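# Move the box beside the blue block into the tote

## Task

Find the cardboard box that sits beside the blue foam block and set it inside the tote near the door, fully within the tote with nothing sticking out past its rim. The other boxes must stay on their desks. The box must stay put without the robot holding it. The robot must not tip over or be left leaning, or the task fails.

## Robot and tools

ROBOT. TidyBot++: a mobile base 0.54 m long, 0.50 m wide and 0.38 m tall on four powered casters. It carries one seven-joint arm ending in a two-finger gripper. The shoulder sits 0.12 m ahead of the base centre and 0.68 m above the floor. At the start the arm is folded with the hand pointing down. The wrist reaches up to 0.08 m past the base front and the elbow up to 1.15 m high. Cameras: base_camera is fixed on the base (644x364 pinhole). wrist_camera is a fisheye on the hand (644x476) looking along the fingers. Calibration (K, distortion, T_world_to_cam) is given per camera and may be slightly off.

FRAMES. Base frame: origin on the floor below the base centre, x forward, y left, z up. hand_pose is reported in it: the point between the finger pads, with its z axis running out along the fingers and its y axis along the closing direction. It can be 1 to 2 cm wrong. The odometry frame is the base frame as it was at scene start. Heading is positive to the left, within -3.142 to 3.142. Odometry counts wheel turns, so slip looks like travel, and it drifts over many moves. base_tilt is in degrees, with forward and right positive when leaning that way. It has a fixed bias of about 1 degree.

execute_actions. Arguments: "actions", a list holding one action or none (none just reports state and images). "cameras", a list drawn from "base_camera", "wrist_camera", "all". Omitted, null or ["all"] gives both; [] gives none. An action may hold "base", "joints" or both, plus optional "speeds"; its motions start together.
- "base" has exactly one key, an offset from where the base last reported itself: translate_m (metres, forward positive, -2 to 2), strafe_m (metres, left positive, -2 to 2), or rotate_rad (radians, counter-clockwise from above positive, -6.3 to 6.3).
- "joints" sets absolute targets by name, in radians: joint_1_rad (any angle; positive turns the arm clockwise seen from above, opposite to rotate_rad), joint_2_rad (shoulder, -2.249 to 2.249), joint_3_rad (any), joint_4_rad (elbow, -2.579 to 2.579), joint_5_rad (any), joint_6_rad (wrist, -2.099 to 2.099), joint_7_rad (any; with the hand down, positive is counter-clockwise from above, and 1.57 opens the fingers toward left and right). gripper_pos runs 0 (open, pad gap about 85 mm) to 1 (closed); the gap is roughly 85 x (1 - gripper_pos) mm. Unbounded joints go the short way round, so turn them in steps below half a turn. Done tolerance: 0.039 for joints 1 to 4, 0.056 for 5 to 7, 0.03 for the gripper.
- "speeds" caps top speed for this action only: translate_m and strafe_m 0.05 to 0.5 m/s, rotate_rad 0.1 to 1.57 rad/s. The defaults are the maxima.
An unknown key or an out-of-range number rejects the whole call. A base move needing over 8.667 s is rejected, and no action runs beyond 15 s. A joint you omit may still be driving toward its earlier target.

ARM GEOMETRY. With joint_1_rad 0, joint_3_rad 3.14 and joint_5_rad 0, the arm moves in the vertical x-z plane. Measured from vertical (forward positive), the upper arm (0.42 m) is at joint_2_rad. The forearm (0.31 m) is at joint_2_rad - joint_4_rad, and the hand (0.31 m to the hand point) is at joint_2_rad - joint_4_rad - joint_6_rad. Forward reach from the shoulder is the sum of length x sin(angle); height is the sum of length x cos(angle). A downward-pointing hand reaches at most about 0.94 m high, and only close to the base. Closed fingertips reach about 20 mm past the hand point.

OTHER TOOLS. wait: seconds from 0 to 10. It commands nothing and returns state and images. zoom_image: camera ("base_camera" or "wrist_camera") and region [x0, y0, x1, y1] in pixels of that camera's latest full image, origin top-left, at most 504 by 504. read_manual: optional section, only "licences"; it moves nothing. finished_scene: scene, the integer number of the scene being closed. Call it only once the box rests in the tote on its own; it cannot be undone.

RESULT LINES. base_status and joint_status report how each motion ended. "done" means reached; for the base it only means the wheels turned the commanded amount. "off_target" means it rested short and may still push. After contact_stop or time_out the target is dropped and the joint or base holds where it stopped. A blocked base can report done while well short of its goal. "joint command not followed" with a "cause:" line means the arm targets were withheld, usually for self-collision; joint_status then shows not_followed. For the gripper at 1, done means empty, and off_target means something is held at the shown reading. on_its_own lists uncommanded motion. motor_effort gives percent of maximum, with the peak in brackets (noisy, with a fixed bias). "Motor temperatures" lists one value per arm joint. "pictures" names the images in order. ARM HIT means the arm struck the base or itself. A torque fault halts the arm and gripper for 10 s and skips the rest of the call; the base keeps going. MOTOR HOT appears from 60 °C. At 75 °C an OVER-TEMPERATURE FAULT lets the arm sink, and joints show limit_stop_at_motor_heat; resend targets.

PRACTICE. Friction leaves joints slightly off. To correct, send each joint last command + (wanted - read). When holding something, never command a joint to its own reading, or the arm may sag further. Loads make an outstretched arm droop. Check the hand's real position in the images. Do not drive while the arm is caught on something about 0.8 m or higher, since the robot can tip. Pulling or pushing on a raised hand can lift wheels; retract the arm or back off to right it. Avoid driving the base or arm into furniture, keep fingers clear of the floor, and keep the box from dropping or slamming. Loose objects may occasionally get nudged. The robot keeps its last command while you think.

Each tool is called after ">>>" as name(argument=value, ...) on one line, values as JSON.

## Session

>>> execute_actions(actions=[])

Scene clock: 0.00 s.
Motor temperatures (°C, as the motors report them): [32 30 25 28 35 33 34]
base_odometry: x=+0.000 y=+0.000 heading=+0.000 (m, m, rad; odometry frame)
base_tilt: forward=+0.1 right=-0.2 (deg)
base_status: not commanded
joint_positions: joint_1_rad=-0.037 joint_2_rad=-0.360 joint_3_rad=+3.140 joint_4_rad=-2.528 joint_5_rad=+0.039 joint_6_rad=-0.847 joint_7_rad=+1.582 gripper_pos=+0.000
joint_status: not commanded
motor_effort: joint_1_rad=+0 joint_2_rad=-2 joint_3_rad=-1 joint_4_rad=+16 joint_5_rad=-1 joint_6_rad=+1 joint_7_rad=-1 (%)
hand_pose: x=+0.2703 y=-0.0019 z=+0.5902 quat_wxyz=(+0.015, +0.997, +0.036, +0.063) (m; base frame)
pictures: base_camera, wrist_camera
camera_calibration (this result's frames):
wrist_camera: T_world_to_cam=[[0.113759, -0.993214, 0.0241757, -0.0482849], [-0.979656, -0.116189, -0.163629, 0.425689], [0.165328, -0.00506959, -0.986226, 0.665129], [0, 0, 0, 1]] pos_world=[0.312557, 0.004875, 0.726789]
Images, in order (width x height): base_camera 644x364, wrist_camera 644x476.

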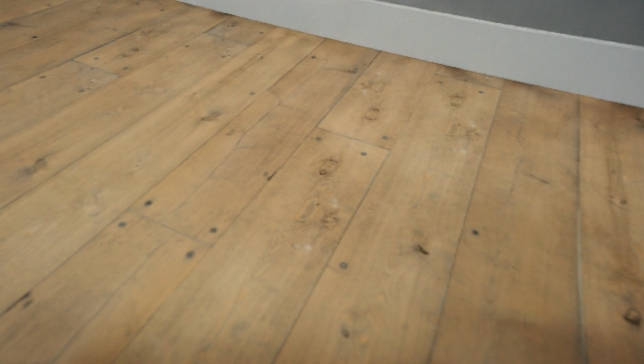

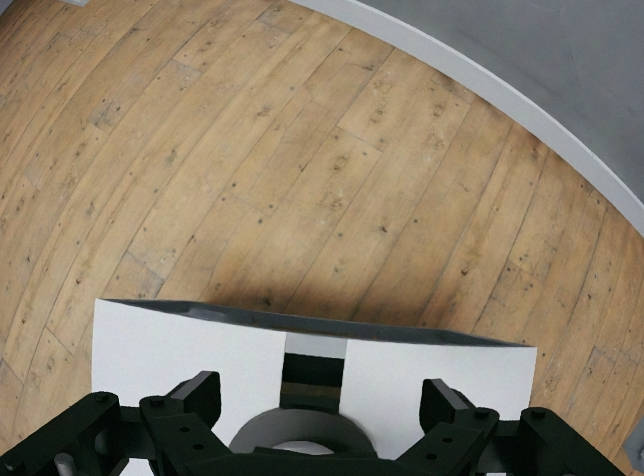

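Similar layout probably.

>>> execute_actions(actions=[{"joints":{"joint_1_rad":0.01,"joint_5_rad":-0.02,"joint_2_rad":-0.6,"joint_4_rad":-2.0,"joint_6_rad":-0.5},"base":{"rotate_rad":1.2}}])

>>> execute_actions(actions=[{"base":{"rotate_rad":2.4}}])

Scene clock: 2.37 s.
Motor temperatures (°C, as the motors report them): [32 30 25 28 35 33 34]
base_odometry: x=+0.000 y=+0.000 heading=+1.198 (m, m, rad; odometry frame)
base_tilt: forward=+0.1 right=-0.2 (deg)
base_status: done
joint_positions: joint_1_rad=-0.003 joint_2_rad=-0.582 joint_3_rad=+3.140 joint_4_rad=-2.008 joint_5_rad=+0.000 joint_6_rad=-0.526 joint_7_rad=+1.582 gripper_pos=+0.000
joint_status: all done
motor_effort: joint_1_rad=+0(2) joint_2_rad=-2(5) joint_3_rad=-1(0) joint_4_rad=+24(24) joint_5_rad=-1(3) joint_6_rad=+8(7) joint_7_rad=+0(1) (%)
hand_pose: x=+0.4878 y=+0.0029 z=+0.9629 quat_wxyz=(+0.002, +0.828, +0.006, +0.560) (m; base frame)
pictures: base_camera, wrist_camera
camera_calibration (this result's frames):
wrist_camera: T_world_to_cam=[[0.0370521, -0.99833, 0.0443124, -0.0592171], [-0.333643, -0.0541568, -0.941143, 1.1336], [0.941971, 0.0200868, -0.335093, -0.00909597], [0, 0, 0, 1]] pos_world=[0.388981, 0.0024568, 1.06646]
Images, in order (width x height): base_camera 644x364, wrist_camera 644x476.

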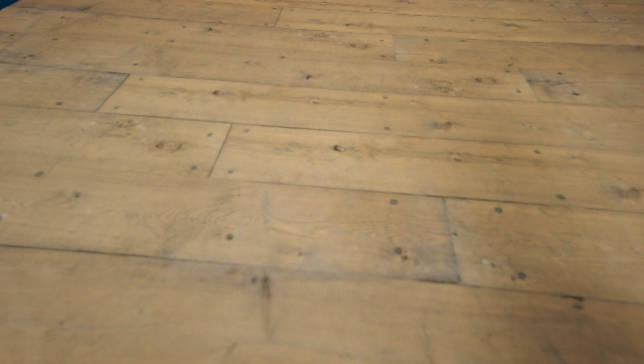

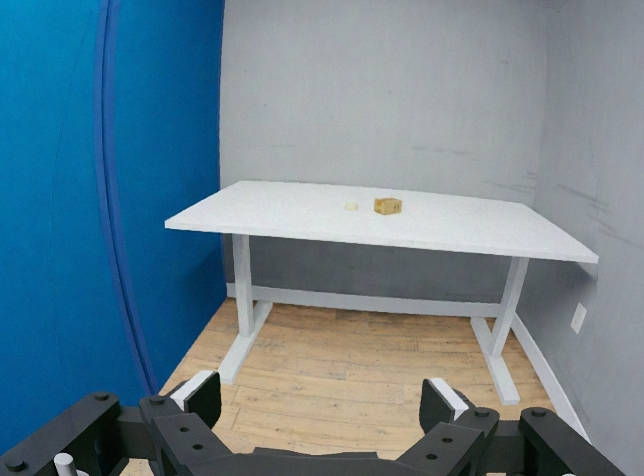

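Scene clock: 5.17 s.
Motor temperatures (°C, as the motors report them): [32 30 25 28 35 33 34]
base_odometry: x=+0.000 y=+0.000 heading=-2.686 (m, m, rad; odometry frame)
base_tilt: forward=+0.1 right=-0.2 (deg)
base_status: done
joint_positions: joint_1_rad=+0.001 joint_2_rad=-0.582 joint_3_rad=+3.140 joint_4_rad=-2.008 joint_5_rad=+0.000 joint_6_rad=-0.526 joint_7_rad=+1.582 gripper_pos=+0.000
joint_status: not commanded
motor_effort: joint_1_rad=+0(1) joint_2_rad=-1(2) joint_3_rad=+0(0) joint_4_rad=+24(24) joint_5_rad=-2(2) joint_6_rad=+8(8) joint_7_rad=-1(1) (%)
hand_pose: x=+0.4878 y=+0.0015 z=+0.9629 quat_wxyz=(+0.003, +0.828, +0.005, +0.560) (m; base frame)
pictures: base_camera, wrist_camera
camera_calibration (this result's frames):
wrist_camera: T_world_to_cam=[[0.0331547, -0.998489, 0.0438231, -0.0582312], [-0.333852, -0.0523928, -0.941168, 1.13365], [0.942042, 0.0165737, -0.335085, -0.00911348], [0, 0, 0, 1]] pos_world=[0.388989, 0.00140321, 1.06646]
Images, in order (width x height): base_camera 644x364, wrist_camera 644x476.

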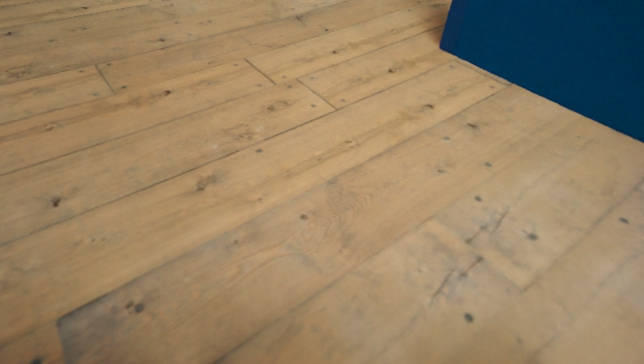

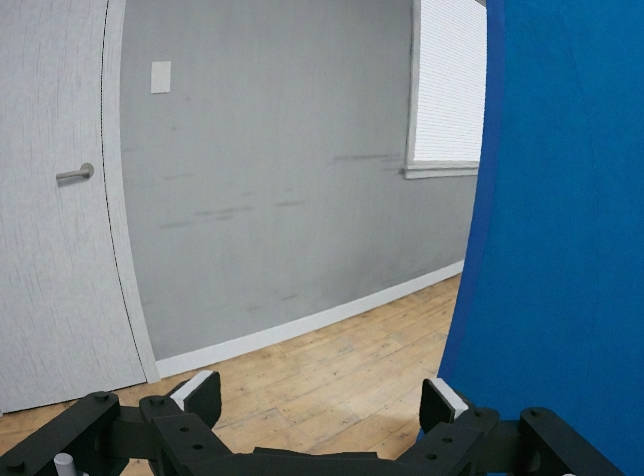

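>>> execute_actions(actions=[{"base":{"rotate_rad":0.18}}], cameras=[])

>>> execute_actions(actions=[{"base":{"translate_m":1.17},"joints":{"joint_1_rad":0.9}}])

>>> execute_actions(actions=[{"base":{"rotate_rad":-1.055},"joints":{"joint_1_rad":0.3}}])

Scene clock: 6.87 s.
Motor temperatures (°C, as the motors report them): [32 30 25 28 35 33 34]
base_odometry: x=+0.000 y=+0.000 heading=-2.508 (m, m, rad; odometry frame)
base_tilt: forward=+0.1 right=-0.2 (deg)
base_status: done
joint_positions: joint_1_rad=+0.003 joint_2_rad=-0.582 joint_3_rad=+3.140 joint_4_rad=-2.008 joint_5_rad=+0.000 joint_6_rad=-0.526 joint_7_rad=+1.582 gripper_pos=+0.000
joint_status: not commanded
motor_effort: joint_1_rad=+0(1) joint_2_rad=-1(2) joint_3_rad=-1(1) joint_4_rad=+24(24) joint_5_rad=-1(2) joint_6_rad=+8(8) joint_7_rad=+0(1) (%)
hand_pose: x=+0.4878 y=+0.0010 z=+0.9629 quat_wxyz=(+0.004, +0.828, +0.004, +0.560) (m; base frame)
pictures: none
No camera images: the call's "cameras" was empty. Leave "cameras" out to get every camera's image.

Scene clock: 10.57 s.
Motor temperatures (°C, as the motors report them): [32 30 25 28 35 33 34]
base_odometry: x=-0.942 y=-0.694 heading=-2.507 (m, m, rad; odometry frame)
base_tilt: forward=+0.2 right=-0.2 (deg)
base_status: done
joint_positions: joint_1_rad=+0.890 joint_2_rad=-0.588 joint_3_rad=+3.140 joint_4_rad=-2.007 joint_5_rad=-0.001 joint_6_rad=-0.526 joint_7_rad=+1.582 gripper_pos=+0.000
joint_status: all done
motor_effort: joint_1_rad=+0(0) joint_2_rad=-1(3) joint_3_rad=-1(0) joint_4_rad=+24(25) joint_5_rad=-1(1) joint_6_rad=+8(8) joint_7_rad=-1(1) (%)
hand_pose: x=+0.3517 y=-0.2840 z=+0.9652 quat_wxyz=(+0.245, +0.748, -0.351, +0.507) (m; base frame)
pictures: base_camera, wrist_camera
camera_calibration (this result's frames):
wrist_camera: T_world_to_cam=[[-0.754364, -0.655001, 0.0436921, 0.0356992], [-0.24721, 0.221792, -0.943237, 1.12484], [0.608131, -0.722345, -0.329234, 0.0264955], [0, 0, 0, 1]] pos_world=[0.288888, -0.206958, 1.06815]
Images, in order (width x height): base_camera 644x364, wrist_camera 644x476.

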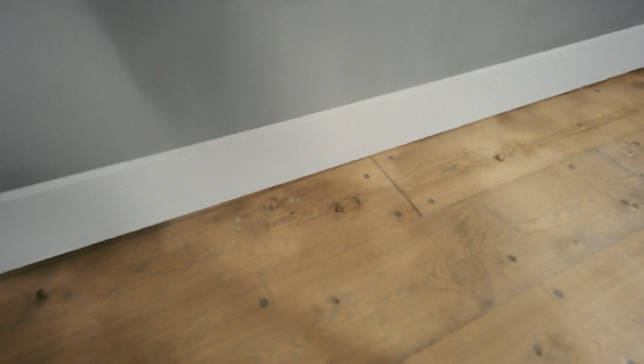

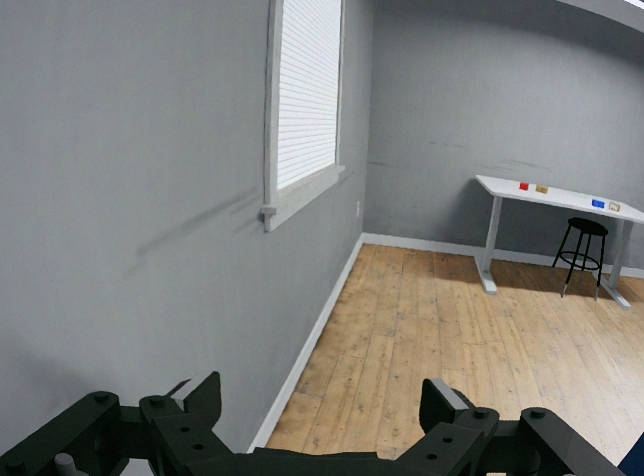

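Scene clock: 12.50 s.
Motor temperatures (°C, as the motors report them): [32 30 25 28 35 33 34]
base_odometry: x=-0.942 y=-0.694 heading=+2.723 (m, m, rad; odometry frame)
base_tilt: forward=+0.1 right=-0.2 (deg)
base_status: done
joint_positions: joint_1_rad=+0.311 joint_2_rad=-0.588 joint_3_rad=+3.140 joint_4_rad=-2.007 joint_5_rad=-0.001 joint_6_rad=-0.526 joint_7_rad=+1.582 gripper_pos=+0.000
joint_status: all done
motor_effort: joint_1_rad=+0(2) joint_2_rad=-2(2) joint_3_rad=-1(1) joint_4_rad=+24(24) joint_5_rad=-1(2) joint_6_rad=+8(8) joint_7_rad=-1(1) (%)
hand_pose: x=+0.4692 y=-0.1104 z=+0.9652 quat_wxyz=(+0.090, +0.817, -0.123, +0.556) (m; base frame)
pictures: base_camera, wrist_camera
camera_calibration (this result's frames):
wrist_camera: T_world_to_cam=[[-0.273019, -0.961031, 0.0433648, -0.0212314], [-0.328131, 0.0506553, -0.943273, 1.13451], [0.904318, -0.271761, -0.329174, -0.00881419], [0, 0, 0, 1]] pos_world=[0.374441, -0.080268, 1.06817]
Images, in order (width x height): base_camera 644x364, wrist_camera 644x476.

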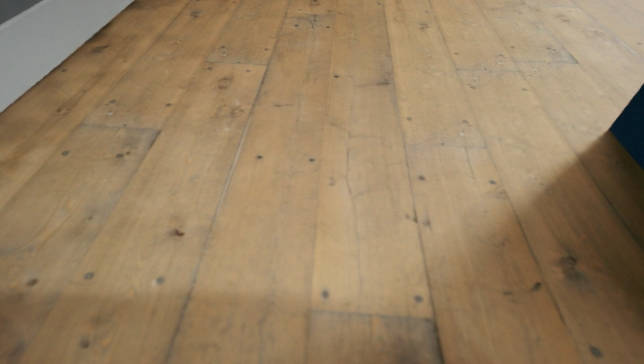

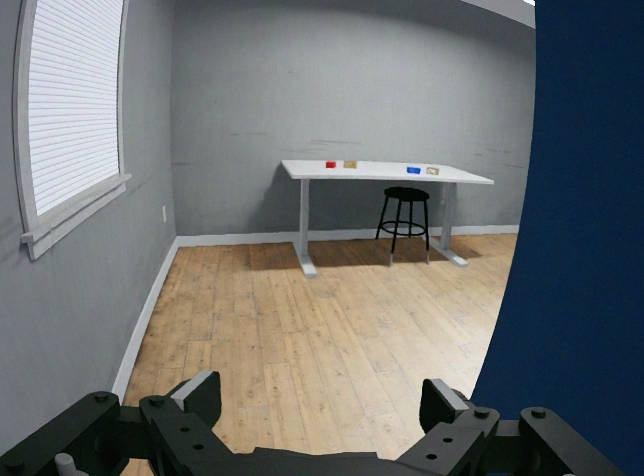

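>>> execute_actions(actions=[{"base":{"translate_m":1.65},"joints":{"joint_1_rad":0.6}}], cameras=["wrist_camera"])

>>> execute_actions(actions=[{"base":{"strafe_m":-1.55},"joints":{"joint_1_rad":-0.01,"joint_2_rad":-0.3,"joint_4_rad":-1.6,"joint_6_rad":-1.0}}])

Scene clock: 17.83 s.
Motor temperatures (°C, as the motors report them): [32 30 25 28 35 33 34]
base_odometry: x=-2.448 y=-0.021 heading=+2.722 (m, m, rad; odometry frame)
base_tilt: forward=+0.1 right=-0.2 (deg)
base_status: done
joint_positions: joint_1_rad=+0.591 joint_2_rad=-0.590 joint_3_rad=+3.140 joint_4_rad=-2.007 joint_5_rad=-0.001 joint_6_rad=-0.526 joint_7_rad=+1.582 gripper_pos=+0.000
joint_status: all done
motor_effort: joint_1_rad=+0(1) joint_2_rad=+0(4) joint_3_rad=+0(0) joint_4_rad=+24(24) joint_5_rad=-2(2) joint_6_rad=+8(8) joint_7_rad=-1(1) (%)
hand_pose: x=+0.4246 y=-0.2023 z=+0.9665 quat_wxyz=(+0.167, +0.791, -0.235, +0.539) (m; base frame)
pictures: wrist_camera
camera_calibration (this result's frames):
wrist_camera: T_world_to_cam=[[-0.527536, -0.848421, 0.043457, 0.00899059], [-0.29888, 0.13747, -0.944337, 1.13187], [0.795221, -0.51116, -0.326096, 0.00184155], [0, 0, 0, 1]] pos_world=[0.341572, -0.147029, 1.06908]
Images, in order (width x height): wrist_camera 644x476.

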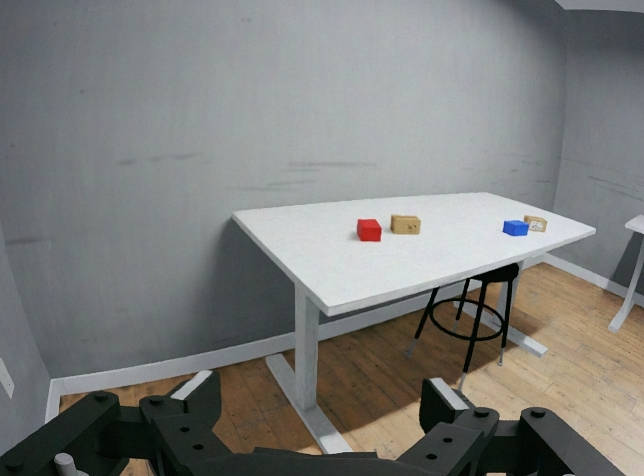

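Scene clock: 22.30 s.
Motor temperatures (°C, as the motors report them): [32 30 25 28 35 33 34]
base_odometry: x=-1.818 y=+1.395 heading=+2.722 (m, m, rad; odometry frame)
base_tilt: forward=+0.1 right=-0.2 (deg)
base_status: done
joint_positions: joint_1_rad=-0.001 joint_2_rad=-0.319 joint_3_rad=+3.140 joint_4_rad=-1.613 joint_5_rad=-0.002 joint_6_rad=-0.970 joint_7_rad=+1.582 gripper_pos=+0.000
joint_status: all done
motor_effort: joint_1_rad=-1(2) joint_2_rad=-9(10) joint_3_rad=-1(1) joint_4_rad=+22(25) joint_5_rad=-2(2) joint_6_rad=+6(9) joint_7_rad=-1(1) (%)
hand_pose: x=+0.5288 y=+0.0028 z=+0.9682 quat_wxyz=(+0.001, +0.905, +0.006, +0.425) (m; base frame)
pictures: base_camera, wrist_camera
camera_calibration (this result's frames):
wrist_camera: T_world_to_cam=[[0.0476311, -0.99842, 0.0298149, -0.0526506], [-0.606401, -0.0526223, -0.793416, 1.15352], [0.793731, 0.0197115, -0.60795, 0.296622], [0, 0, 0, 1]] pos_world=[0.466569, 0.00228686, 1.09712]
Images, in order (width x height): base_camera 644x364, wrist_camera 644x476.

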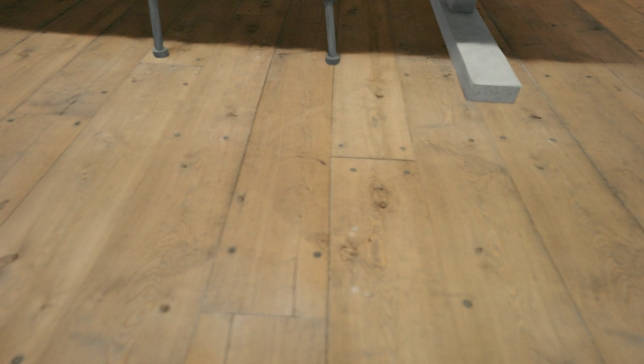

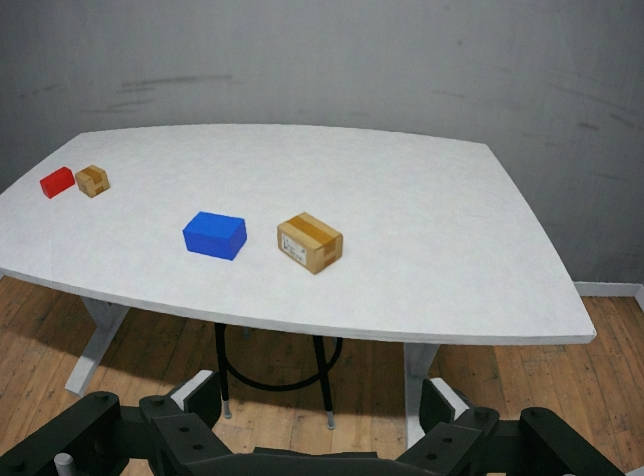

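>>> execute_actions(actions=[{"base":{"translate_m":0.42},"speeds":{"translate_m":0.3},"joints":{"joint_1_rad":-0.095,"joint_2_rad":0.11,"joint_4_rad":-1.22,"joint_6_rad":-1.83,"joint_7_rad":2.34}}])

Scene clock: 26.27 s.
Motor temperatures (°C, as the motors report them): [32 30 25 28 35 33 34]
base_odometry: x=-2.201 y=+1.567 heading=+2.722 (m, m, rad; odometry frame)
base_tilt: forward=+0.1 right=-0.2 (deg)
base_status: done
joint_positions: joint_1_rad=-0.083 joint_2_rad=+0.105 joint_3_rad=+3.140 joint_4_rad=-1.232 joint_5_rad=-0.002 joint_6_rad=-1.803 joint_7_rad=+2.323 gripper_pos=+0.000
joint_status: all done
motor_effort: joint_1_rad=+0(0) joint_2_rad=-21(24) joint_3_rad=-1(1) joint_4_rad=+19(24) joint_5_rad=-1(1) joint_6_rad=+0(7) joint_7_rad=-1(1) (%)
hand_pose: x=+0.4680 y=+0.0313 z=+0.8617 quat_wxyz=(-0.001, +0.914, +0.407, +0.001) (m; base frame)
pictures: base_camera, wrist_camera
camera_calibration (this result's frames):
wrist_camera: T_world_to_cam=[[0.770087, -0.637752, -0.0154541, -0.328488], [-0.637758, -0.769063, -0.0425041, 0.42369], [0.0152219, 0.0425878, -0.998977, 0.980065], [0, 0, 0, 1]] pos_world=[0.508257, 0.0746117, 0.991994]
Images, in order (width x height): base_camera 644x364, wrist_camera 644x476.

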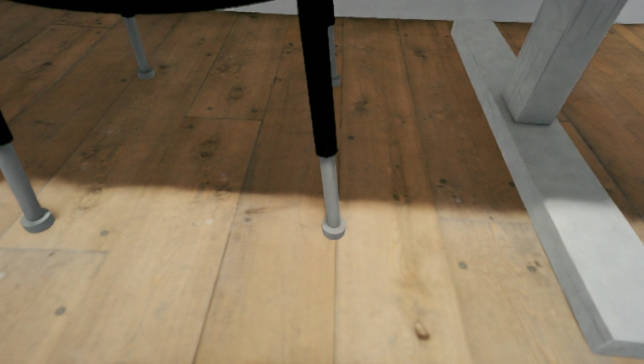

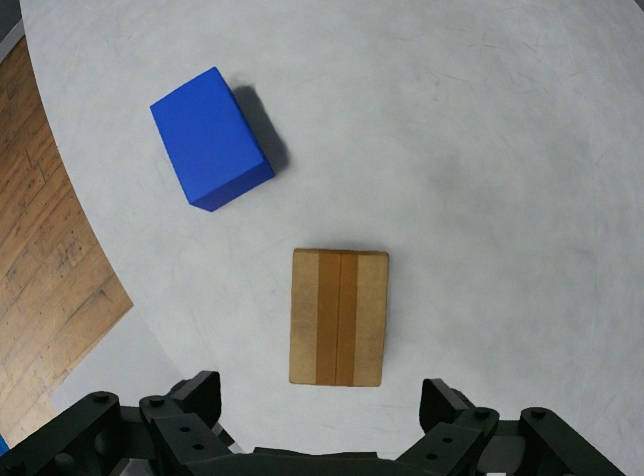

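>>> execute_actions(actions=[{"base":{"translate_m":0.024},"joints":{"joint_1_rad":-0.135,"joint_7_rad":2.26,"joint_2_rad":0.09,"joint_4_rad":-1.42,"joint_6_rad":-1.61}}], cameras=["wrist_camera"])

Scene clock: 28.10 s.
Motor temperatures (°C, as the motors report them): [32 30 25 28 35 33 34]
base_odometry: x=-2.223 y=+1.577 heading=+2.721 (m, m, rad; odometry frame)
base_tilt: forward=+0.1 right=-0.1 (deg)
base_status: done
joint_positions: joint_1_rad=-0.123 joint_2_rad=+0.103 joint_3_rad=+3.140 joint_4_rad=-1.411 joint_5_rad=-0.002 joint_6_rad=-1.639 joint_7_rad=+2.281 gripper_pos=+0.000
joint_status: all done
motor_effort: joint_1_rad=+0(2) joint_2_rad=-20(23) joint_3_rad=-1(2) joint_4_rad=+18(19) joint_5_rad=-1(2) joint_6_rad=-1(1) joint_7_rad=-1(1) (%)
hand_pose: x=+0.4698 y=+0.0458 z=+0.8070 quat_wxyz=(-0.002, +0.914, +0.405, -0.005) (m; base frame)
pictures: wrist_camera
camera_calibration (this result's frames):
wrist_camera: T_world_to_cam=[[0.767937, -0.640091, -0.023577, -0.313868], [-0.640515, -0.767195, -0.0339411, 0.427959], [0.00363727, 0.0411661, -0.999146, 0.930474], [0, 0, 0, 1]] pos_world=[0.511761, 0.0891206, 0.936804]
Images, in order (width x height): wrist_camera 644x476.

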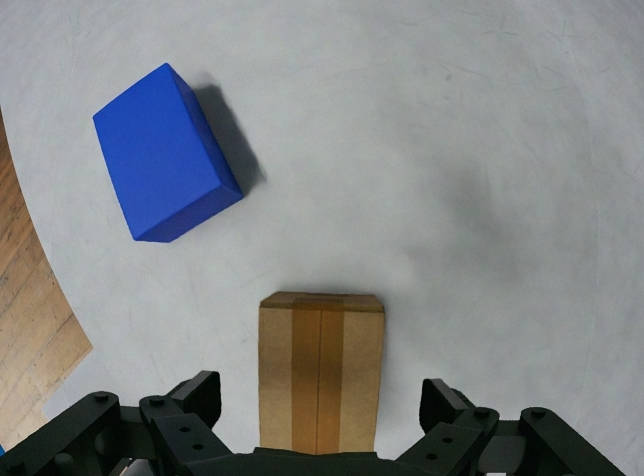

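>>> execute_actions(actions=[{"joints":{"joint_4_rad":-1.545,"joint_6_rad":-1.47}}], cameras=["wrist_camera"])

>>> execute_actions(actions=[{"joints":{"gripper_pos":1.0}}], cameras=["wrist_camera"])

>>> execute_actions(actions=[{"joints":{"joint_4_rad":-1.25,"joint_6_rad":-1.8}}], cameras=["wrist_camera"])

Scene clock: 31.23 s.
Motor temperatures (°C, as the motors report them): [32 30 25 28 35 33 34]
base_odometry: x=-2.223 y=+1.577 heading=+2.721 (m, m, rad; odometry frame)
base_tilt: forward=+0.1 right=-0.2 (deg)
base_status: not commanded
joint_positions: joint_1_rad=-0.123 joint_2_rad=+0.103 joint_3_rad=+3.140 joint_4_rad=-1.537 joint_5_rad=-0.002 joint_6_rad=-1.499 joint_7_rad=+2.281 gripper_pos=+0.000
joint_status: all done
motor_effort: joint_1_rad=+0(0) joint_2_rad=-21(22) joint_3_rad=-1(1) joint_4_rad=+19(19) joint_5_rad=-1(1) joint_6_rad=+0(0) joint_7_rad=-1(1) (%)
hand_pose: x=+0.4738 y=+0.0463 z=+0.7674 quat_wxyz=(-0.001, +0.914, +0.405, +0.002) (m; base frame)
pictures: wrist_camera
camera_calibration (this result's frames):
wrist_camera: T_world_to_cam=[[0.768029, -0.640253, -0.0143756, -0.324597], [-0.640189, -0.766969, -0.0437881, 0.436902], [0.0170099, 0.0428337, -0.998937, 0.884247], [0, 0, 0, 1]] pos_world=[0.513959, 0.0893902, 0.897773]
Images, in order (width x height): wrist_camera 644x476.

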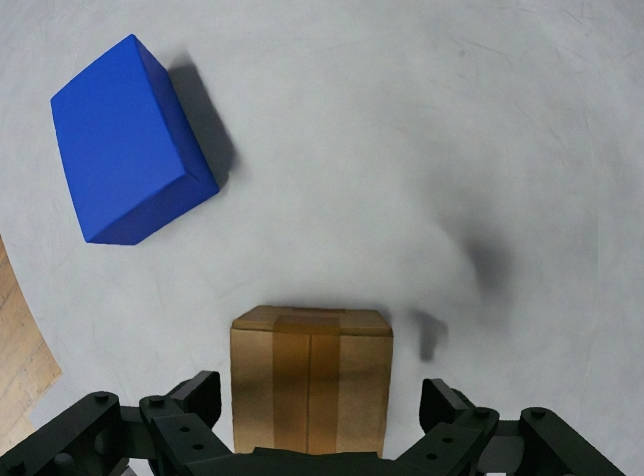

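Scene clock: 32.33 s.
Motor temperatures (°C, as the motors report them): [32 30 25 28 35 33 34]
base_odometry: x=-2.223 y=+1.577 heading=+2.721 (m, m, rad; odometry frame)
base_tilt: forward=+0.1 right=-0.2 (deg)
base_status: not commanded
joint_positions: joint_1_rad=-0.123 joint_2_rad=+0.098 joint_3_rad=+3.140 joint_4_rad=-1.539 joint_5_rad=-0.002 joint_6_rad=-1.499 joint_7_rad=+2.280 gripper_pos=+0.359
joint_status: gripper_pos off_target (ended at +0.359, target +1.000)
motor_effort: joint_1_rad=+0(0) joint_2_rad=-21(22) joint_3_rad=-1(1) joint_4_rad=+19(19) joint_5_rad=-1(2) joint_6_rad=+0(2) joint_7_rad=-1(0) (%)
hand_pose: x=+0.4726 y=+0.0462 z=+0.7684 quat_wxyz=(+0.000, +0.914, +0.405, +0.003) (m; base frame)
pictures: wrist_camera
camera_calibration (this result's frames):
wrist_camera: T_world_to_cam=[[0.768072, -0.640241, -0.0125569, -0.325158], [-0.64006, -0.766957, -0.045822, 0.43763], [0.0197065, 0.0432318, -0.998871, 0.883926], [0, 0, 0, 1]] pos_world=[0.512435, 0.0892506, 0.898898]
Images, in order (width x height): wrist_camera 644x476.

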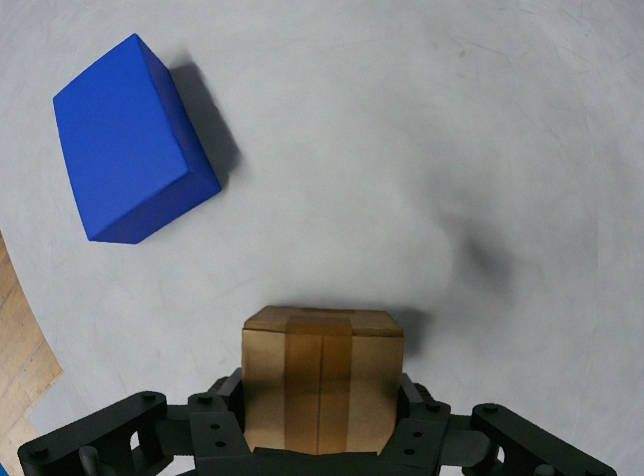

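Scene clock: 33.70 s.
Motor temperatures (°C, as the motors report them): [32 30 25 28 35 33 34]
base_odometry: x=-2.223 y=+1.577 heading=+2.721 (m, m, rad; odometry frame)
base_tilt: forward=+0.1 right=-0.3 (deg)
base_status: not commanded
joint_positions: joint_1_rad=-0.123 joint_2_rad=+0.098 joint_3_rad=+3.140 joint_4_rad=-1.263 joint_5_rad=-0.002 joint_6_rad=-1.771 joint_7_rad=+2.280 gripper_pos=+0.359
joint_status: all done
motor_effort: joint_1_rad=+0(0) joint_2_rad=-21(22) joint_3_rad=-1(1) joint_4_rad=+19(21) joint_5_rad=-2(2) joint_6_rad=+0(1) joint_7_rad=-1(1) (%)
hand_pose: x=+0.4676 y=+0.0456 z=+0.8547 quat_wxyz=(+0.000, +0.914, +0.405, +0.005) (m; base frame)
pictures: wrist_camera
camera_calibration (this result's frames):
wrist_camera: T_world_to_cam=[[0.768435, -0.639848, -0.0100868, -0.322926], [-0.639506, -0.767261, -0.0484103, 0.439831], [0.0232361, 0.0436507, -0.998777, 0.968548], [0, 0, 0, 1]] pos_world=[0.506917, 0.0885639, 0.985399]
Images, in order (width x height): wrist_camera 644x476.

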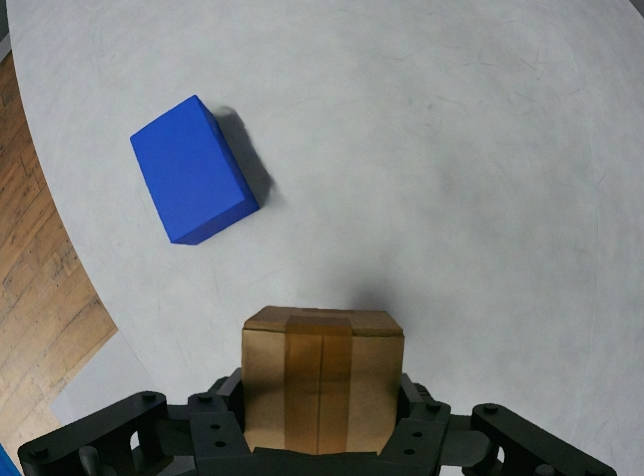

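>>> execute_actions(actions=[{"base":{"translate_m":-0.95},"joints":{"joint_1_rad":0.01,"joint_7_rad":1.55}}], cameras=[])

>>> execute_actions(actions=[{"base":{"strafe_m":1.55},"joints":{"joint_2_rad":-0.4,"joint_4_rad":-2.1,"joint_6_rad":-1.0}}], cameras=["base_camera"])

>>> execute_actions(actions=[{"base":{"rotate_rad":-3.14}}])

Scene clock: 38.10 s.
Motor temperatures (°C, as the motors report them): [32 30 25 29 35 33 34]
base_odometry: x=-1.356 y=+1.190 heading=+2.721 (m, m, rad; odometry frame)
base_tilt: forward=+0.1 right=-0.2 (deg)
base_status: done
joint_positions: joint_1_rad=+0.003 joint_2_rad=+0.096 joint_3_rad=+3.140 joint_4_rad=-1.261 joint_5_rad=-0.004 joint_6_rad=-1.775 joint_7_rad=+1.553 gripper_pos=+0.359
joint_status: all done
motor_effort: joint_1_rad=+0(3) joint_2_rad=-20(26) joint_3_rad=-1(3) joint_4_rad=+19(20) joint_5_rad=-1(2) joint_6_rad=+0(1) joint_7_rad=-1(1) (%)
hand_pose: x=+0.4695 y=+0.0022 z=+0.8562 quat_wxyz=(-0.002, +1.000, -0.009, +0.005) (m; base frame)
pictures: none
No camera images: the call's "cameras" was empty. Leave "cameras" out to get every camera's image.

Scene clock: 42.53 s.
Motor temperatures (°C, as the motors report them): [32 30 25 29 35 33 34]
base_odometry: x=-1.987 y=-0.226 heading=+2.722 (m, m, rad; odometry frame)
base_tilt: forward=+0.0 right=-0.2 (deg)
base_status: done
joint_positions: joint_1_rad=+0.006 joint_2_rad=-0.377 joint_3_rad=+3.140 joint_4_rad=-2.093 joint_5_rad=-0.004 joint_6_rad=-1.033 joint_7_rad=+1.553 gripper_pos=+0.359
joint_status: all done
motor_effort: joint_1_rad=+0(2) joint_2_rad=-5(22) joint_3_rad=+0(3) joint_4_rad=+22(22) joint_5_rad=-2(2) joint_6_rad=+3(3) joint_7_rad=-1(1) (%)
hand_pose: x=+0.3942 y=+0.0013 z=+0.7399 quat_wxyz=(-0.003, +0.981, -0.011, +0.195) (m; base frame)
pictures: base_camera
Images, in order (width x height): base_camera 644x364.

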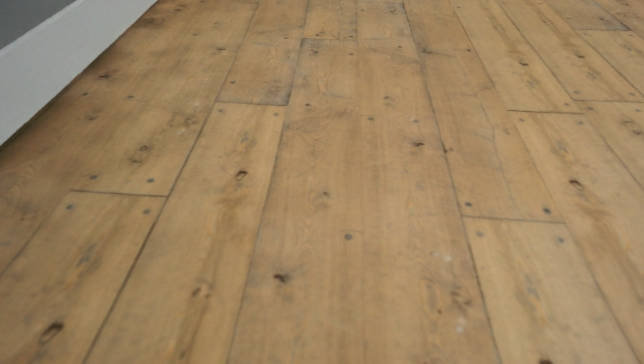

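Scene clock: 45.83 s.
Motor temperatures (°C, as the motors report them): [32 30 25 29 35 33 34]
base_odometry: x=-1.987 y=-0.226 heading=-0.417 (m, m, rad; odometry frame)
base_tilt: forward=+0.1 right=-0.2 (deg)
base_status: done
joint_positions: joint_1_rad=+0.006 joint_2_rad=-0.378 joint_3_rad=+3.140 joint_4_rad=-2.093 joint_5_rad=-0.005 joint_6_rad=-1.028 joint_7_rad=+1.553 gripper_pos=+0.359
joint_status: not commanded
motor_effort: joint_1_rad=+0(1) joint_2_rad=-6(7) joint_3_rad=+0(0) joint_4_rad=+22(22) joint_5_rad=-1(3) joint_6_rad=+3(4) joint_7_rad=+0(1) (%)
hand_pose: x=+0.3956 y=+0.0015 z=+0.7405 quat_wxyz=(-0.003, +0.980, -0.012, +0.198) (m; base frame)
pictures: base_camera, wrist_camera
camera_calibration (this result's frames):
wrist_camera: T_world_to_cam=[[0.0228379, -0.9997, -0.00882908, -0.00241836], [-0.905208, -0.016929, -0.424632, 0.7371], [0.424355, 0.0176898, -0.905323, 0.630263], [0, 0, 0, 1]] pos_world=[0.399829, -0.00108852, 0.883567]
Images, in order (width x height): base_camera 644x364, wrist_camera 644x476.

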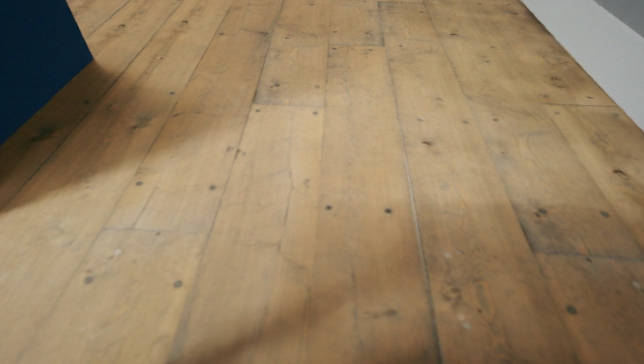

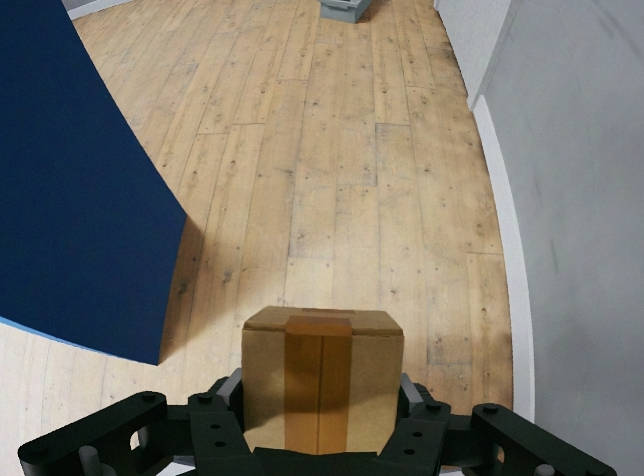

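>>> execute_actions(actions=[{"base":{"translate_m":1.55}}])

Scene clock: 50.63 s.
Motor temperatures (°C, as the motors report them): [32 30 25 29 35 33 34]
base_odometry: x=-0.571 y=-0.856 heading=-0.418 (m, m, rad; odometry frame)
base_tilt: forward=+0.1 right=-0.2 (deg)
base_status: done
joint_positions: joint_1_rad=+0.006 joint_2_rad=-0.384 joint_3_rad=+3.140 joint_4_rad=-2.094 joint_5_rad=-0.005 joint_6_rad=-1.027 joint_7_rad=+1.553 gripper_pos=+0.359
joint_status: not commanded
motor_effort: joint_1_rad=+0(0) joint_2_rad=-6(8) joint_3_rad=-1(1) joint_4_rad=+22(22) joint_5_rad=-2(2) joint_6_rad=+3(4) joint_7_rad=-1(1) (%)
hand_pose: x=+0.3952 y=+0.0015 z=+0.7420 quat_wxyz=(-0.003, +0.980, -0.012, +0.201) (m; base frame)
pictures: base_camera, wrist_camera
camera_calibration (this result's frames):
wrist_camera: T_world_to_cam=[[0.0228895, -0.999701, -0.00864454, -0.00255055], [-0.902404, -0.0169387, -0.430558, 0.740662], [0.430282, 0.0176561, -0.902522, 0.627362], [0, 0, 0, 1]] pos_world=[0.398492, -0.00108076, 0.885084]
Images, in order (width x height): base_camera 644x364, wrist_camera 644x476.

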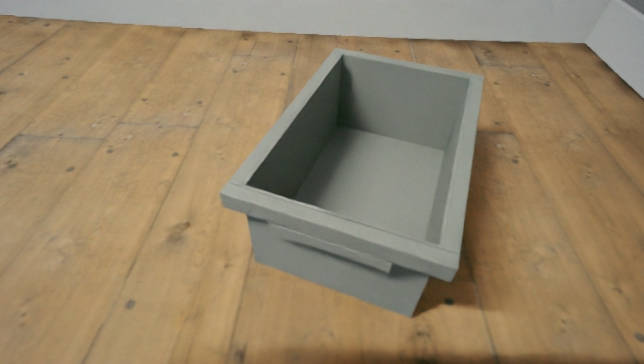

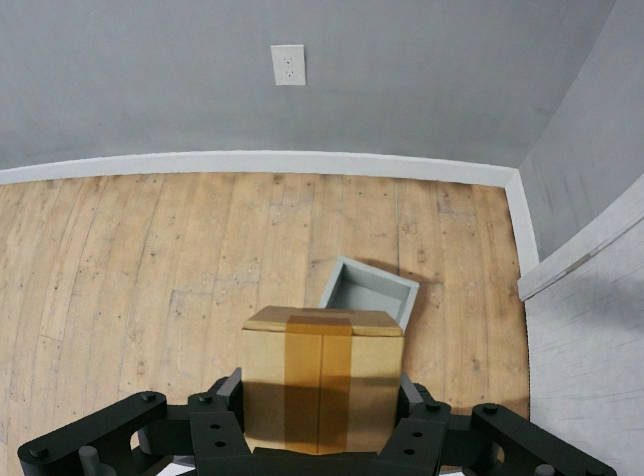

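>>> execute_actions(actions=[{"joints":{"joint_1_rad":0.16,"joint_2_rad":1.23,"joint_4_rad":-1.845,"joint_6_rad":-0.03,"joint_7_rad":1.37}}])

Scene clock: 54.43 s.
Motor temperatures (°C, as the motors report them): [32 30 25 29 35 33 34]
base_odometry: x=-0.571 y=-0.856 heading=-0.418 (m, m, rad; odometry frame)
base_tilt: forward=+0.1 right=-0.2 (deg)
base_status: not commanded
joint_positions: joint_1_rad=+0.147 joint_2_rad=+1.220 joint_3_rad=+3.140 joint_4_rad=-1.859 joint_5_rad=-0.005 joint_6_rad=-0.061 joint_7_rad=+1.391 gripper_pos=+0.359
joint_status: all done
motor_effort: joint_1_rad=+1(0) joint_2_rad=-36(37) joint_3_rad=-2(2) joint_4_rad=+1(22) joint_5_rad=-1(2) joint_6_rad=-1(4) joint_7_rad=-1(0) (%)
hand_pose: x=+0.5303 y=-0.0587 z=+0.2014 quat_wxyz=(-0.001, +0.986, -0.165, +0.001) (m; base frame)
pictures: base_camera, wrist_camera
camera_calibration (this result's frames):
wrist_camera: T_world_to_cam=[[-0.285485, -0.958236, -0.0167802, 0.0971239], [-0.957325, 0.285949, -0.0419827, 0.597377], [0.0450277, 0.0040787, -0.998977, 0.305314], [0, 0, 0, 1]] pos_world=[0.585864, -0.0789969, 0.331711]
Images, in order (width x height): base_camera 644x364, wrist_camera 644x476.

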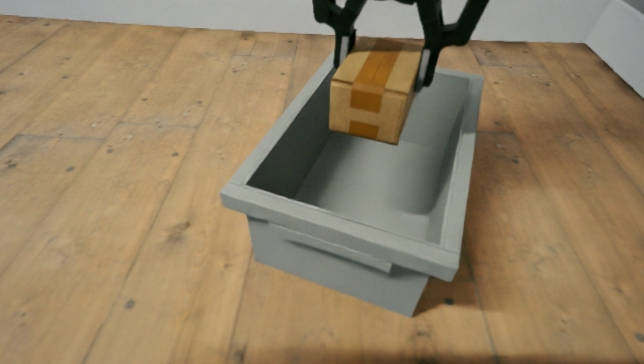

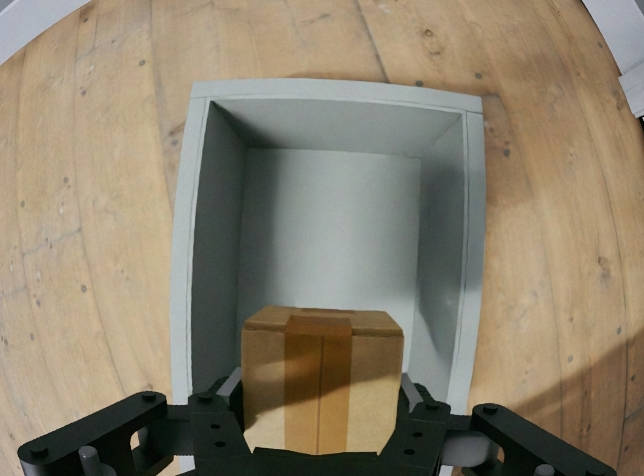

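>>> execute_actions(actions=[{"joints":{"joint_2_rad":1.59,"joint_4_rad":-1.55,"joint_6_rad":0.04}}])

Scene clock: 56.67 s.
Motor temperatures (°C, as the motors report them): [32 30 25 29 35 33 34]
base_odometry: x=-0.571 y=-0.856 heading=-0.418 (m, m, rad; odometry frame)
base_tilt: forward=+0.2 right=-0.2 (deg)
base_status: not commanded
joint_positions: joint_1_rad=+0.147 joint_2_rad=+1.587 joint_3_rad=+3.140 joint_4_rad=-1.564 joint_5_rad=-0.005 joint_6_rad=+0.009 joint_7_rad=+1.391 gripper_pos=+0.359
joint_status: all done
motor_effort: joint_1_rad=+0(0) joint_2_rad=-37(39) joint_3_rad=-2(2) joint_4_rad=+0(3) joint_5_rad=-1(1) joint_6_rad=-1(0) joint_7_rad=-1(1) (%)
hand_pose: x=+0.5325 y=-0.0591 z=+0.0493 quat_wxyz=(-0.001, +0.986, -0.165, +0.000) (m; base frame)
pictures: base_camera, wrist_camera
camera_calibration (this result's frames):
wrist_camera: T_world_to_cam=[[-0.28603, -0.958084, -0.0162089, 0.0950955], [-0.95726, 0.286459, -0.0399332, 0.593118], [0.0429026, 0.00409406, -0.999071, 0.154423], [0, 0, 0, 1]] pos_world=[0.588343, -0.0794271, 0.179506]
Images, in order (width x height): base_camera 644x364, wrist_camera 644x476.

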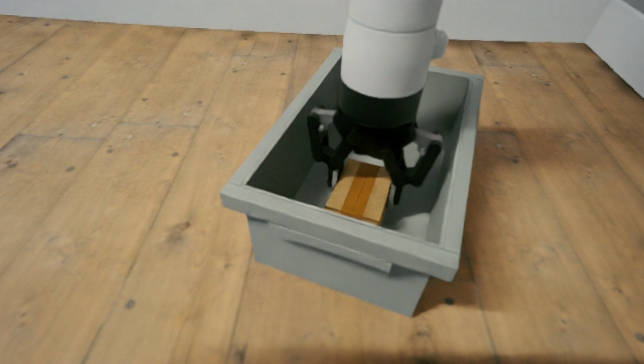

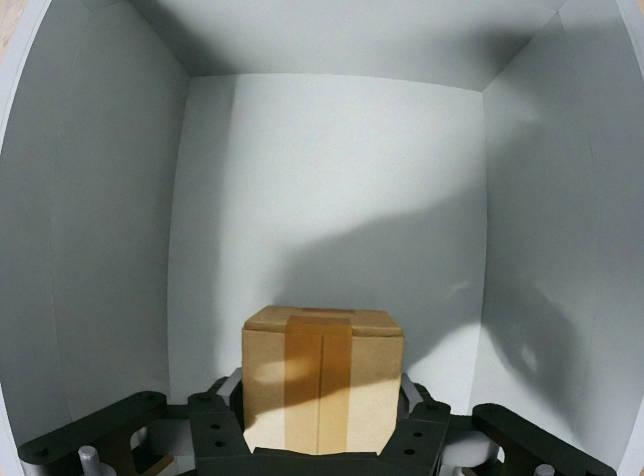

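>>> execute_actions(actions=[{"joints":{"joint_2_rad":1.63,"joint_4_rad":-1.52}}], cameras=[])

>>> execute_actions(actions=[{"joints":{"gripper_pos":0.2}}], cameras=[])

>>> execute_actions(actions=[{"joints":{"joint_2_rad":1.22,"joint_4_rad":-1.86,"joint_6_rad":-0.08}}])

Scene clock: 57.97 s.
Motor temperatures (°C, as the motors report them): [32 30 25 29 35 33 34]
base_odometry: x=-0.571 y=-0.856 heading=-0.418 (m, m, rad; odometry frame)
base_tilt: forward=+0.1 right=-0.2 (deg)
base_status: not commanded
joint_positions: joint_1_rad=+0.147 joint_2_rad=+1.590 joint_3_rad=+3.140 joint_4_rad=-1.556 joint_5_rad=-0.005 joint_6_rad=+0.009 joint_7_rad=+1.391 gripper_pos=+0.359
joint_status: joint_2_rad off_target (ended at +1.590, target +1.630); the others done
motor_effort: joint_1_rad=+0(0) joint_2_rad=-29(37) joint_3_rad=-1(2) joint_4_rad=+5(5) joint_5_rad=-2(2) joint_6_rad=+3(4) joint_7_rad=-1(1) (%)
hand_pose: x=+0.5361 y=-0.0596 z=+0.0483 quat_wxyz=(-0.001, +0.986, -0.165, +0.003) (m; base frame)
pictures: none
No camera images: the call's "cameras" was empty. Leave "cameras" out to get every camera's image.

Scene clock: 59.07 s.
Motor temperatures (°C, as the motors report them): [32 30 25 29 35 33 34]
base_odometry: x=-0.571 y=-0.856 heading=-0.418 (m, m, rad; odometry frame)
base_tilt: forward=+0.1 right=-0.2 (deg)
base_status: not commanded
joint_positions: joint_1_rad=+0.147 joint_2_rad=+1.620 joint_3_rad=+3.140 joint_4_rad=-1.527 joint_5_rad=-0.005 joint_6_rad=+0.010 joint_7_rad=+1.391 gripper_pos=+0.200
joint_status: all done
motor_effort: joint_1_rad=+0(1) joint_2_rad=-36(37) joint_3_rad=-2(2) joint_4_rad=+0(5) joint_5_rad=-1(2) joint_6_rad=+0(3) joint_7_rad=+0(1) (%)
hand_pose: x=+0.5342 y=-0.0594 z=+0.0354 quat_wxyz=(-0.001, +0.986, -0.165, +0.002) (m; base frame)
pictures: none
No camera images: the call's "cameras" was empty. Leave "cameras" out to get every camera's image.

Scene clock: 60.67 s.
Motor temperatures (°C, as the motors report them): [32 30 25 29 35 33 34]
base_odometry: x=-0.571 y=-0.856 heading=-0.418 (m, m, rad; odometry frame)
base_tilt: forward=+0.1 right=-0.2 (deg)
base_status: not commanded
joint_positions: joint_1_rad=+0.147 joint_2_rad=+1.232 joint_3_rad=+3.140 joint_4_rad=-1.848 joint_5_rad=-0.005 joint_6_rad=-0.051 joint_7_rad=+1.391 gripper_pos=+0.200
joint_status: all done
motor_effort: joint_1_rad=+0(0) joint_2_rad=-35(38) joint_3_rad=-2(3) joint_4_rad=+2(3) joint_5_rad=-2(2) joint_6_rad=+0(0) joint_7_rad=-1(0) (%)
hand_pose: x=+0.5342 y=-0.0593 z=+0.1967 quat_wxyz=(-0.001, +0.986, -0.165, +0.005) (m; base frame)
pictures: base_camera, wrist_camera
camera_calibration (this result's frames):
wrist_camera: T_world_to_cam=[[-0.285468, -0.958219, -0.0179964, 0.0977782], [-0.956877, 0.286022, -0.0507808, 0.602592], [0.0538065, 0.00272407, -0.998548, 0.295562], [0, 0, 0, 1]] pos_world=[0.588616, -0.0794668, 0.327492]
Images, in order (width x height): base_camera 644x364, wrist_camera 644x476.

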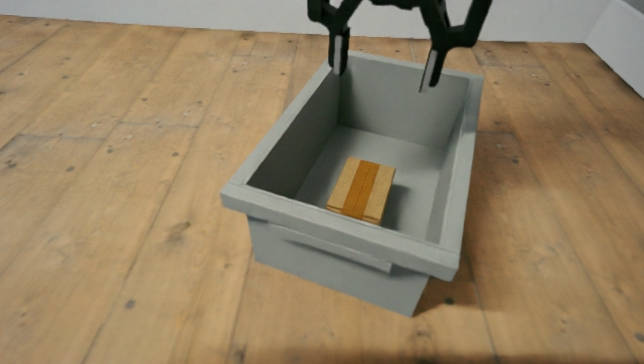

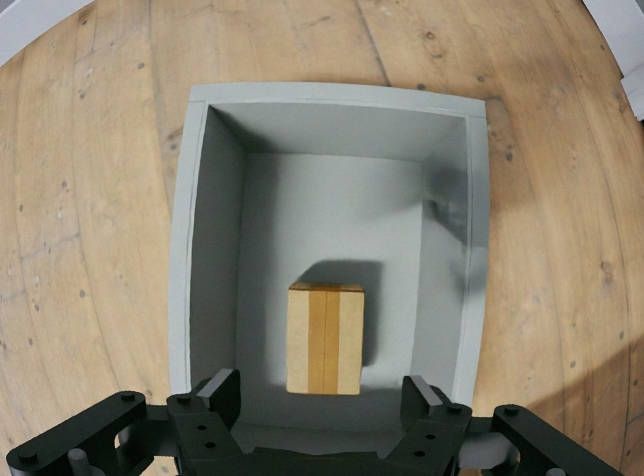

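>>> finished_scene(scene=2)

The scene is finished: the task was done.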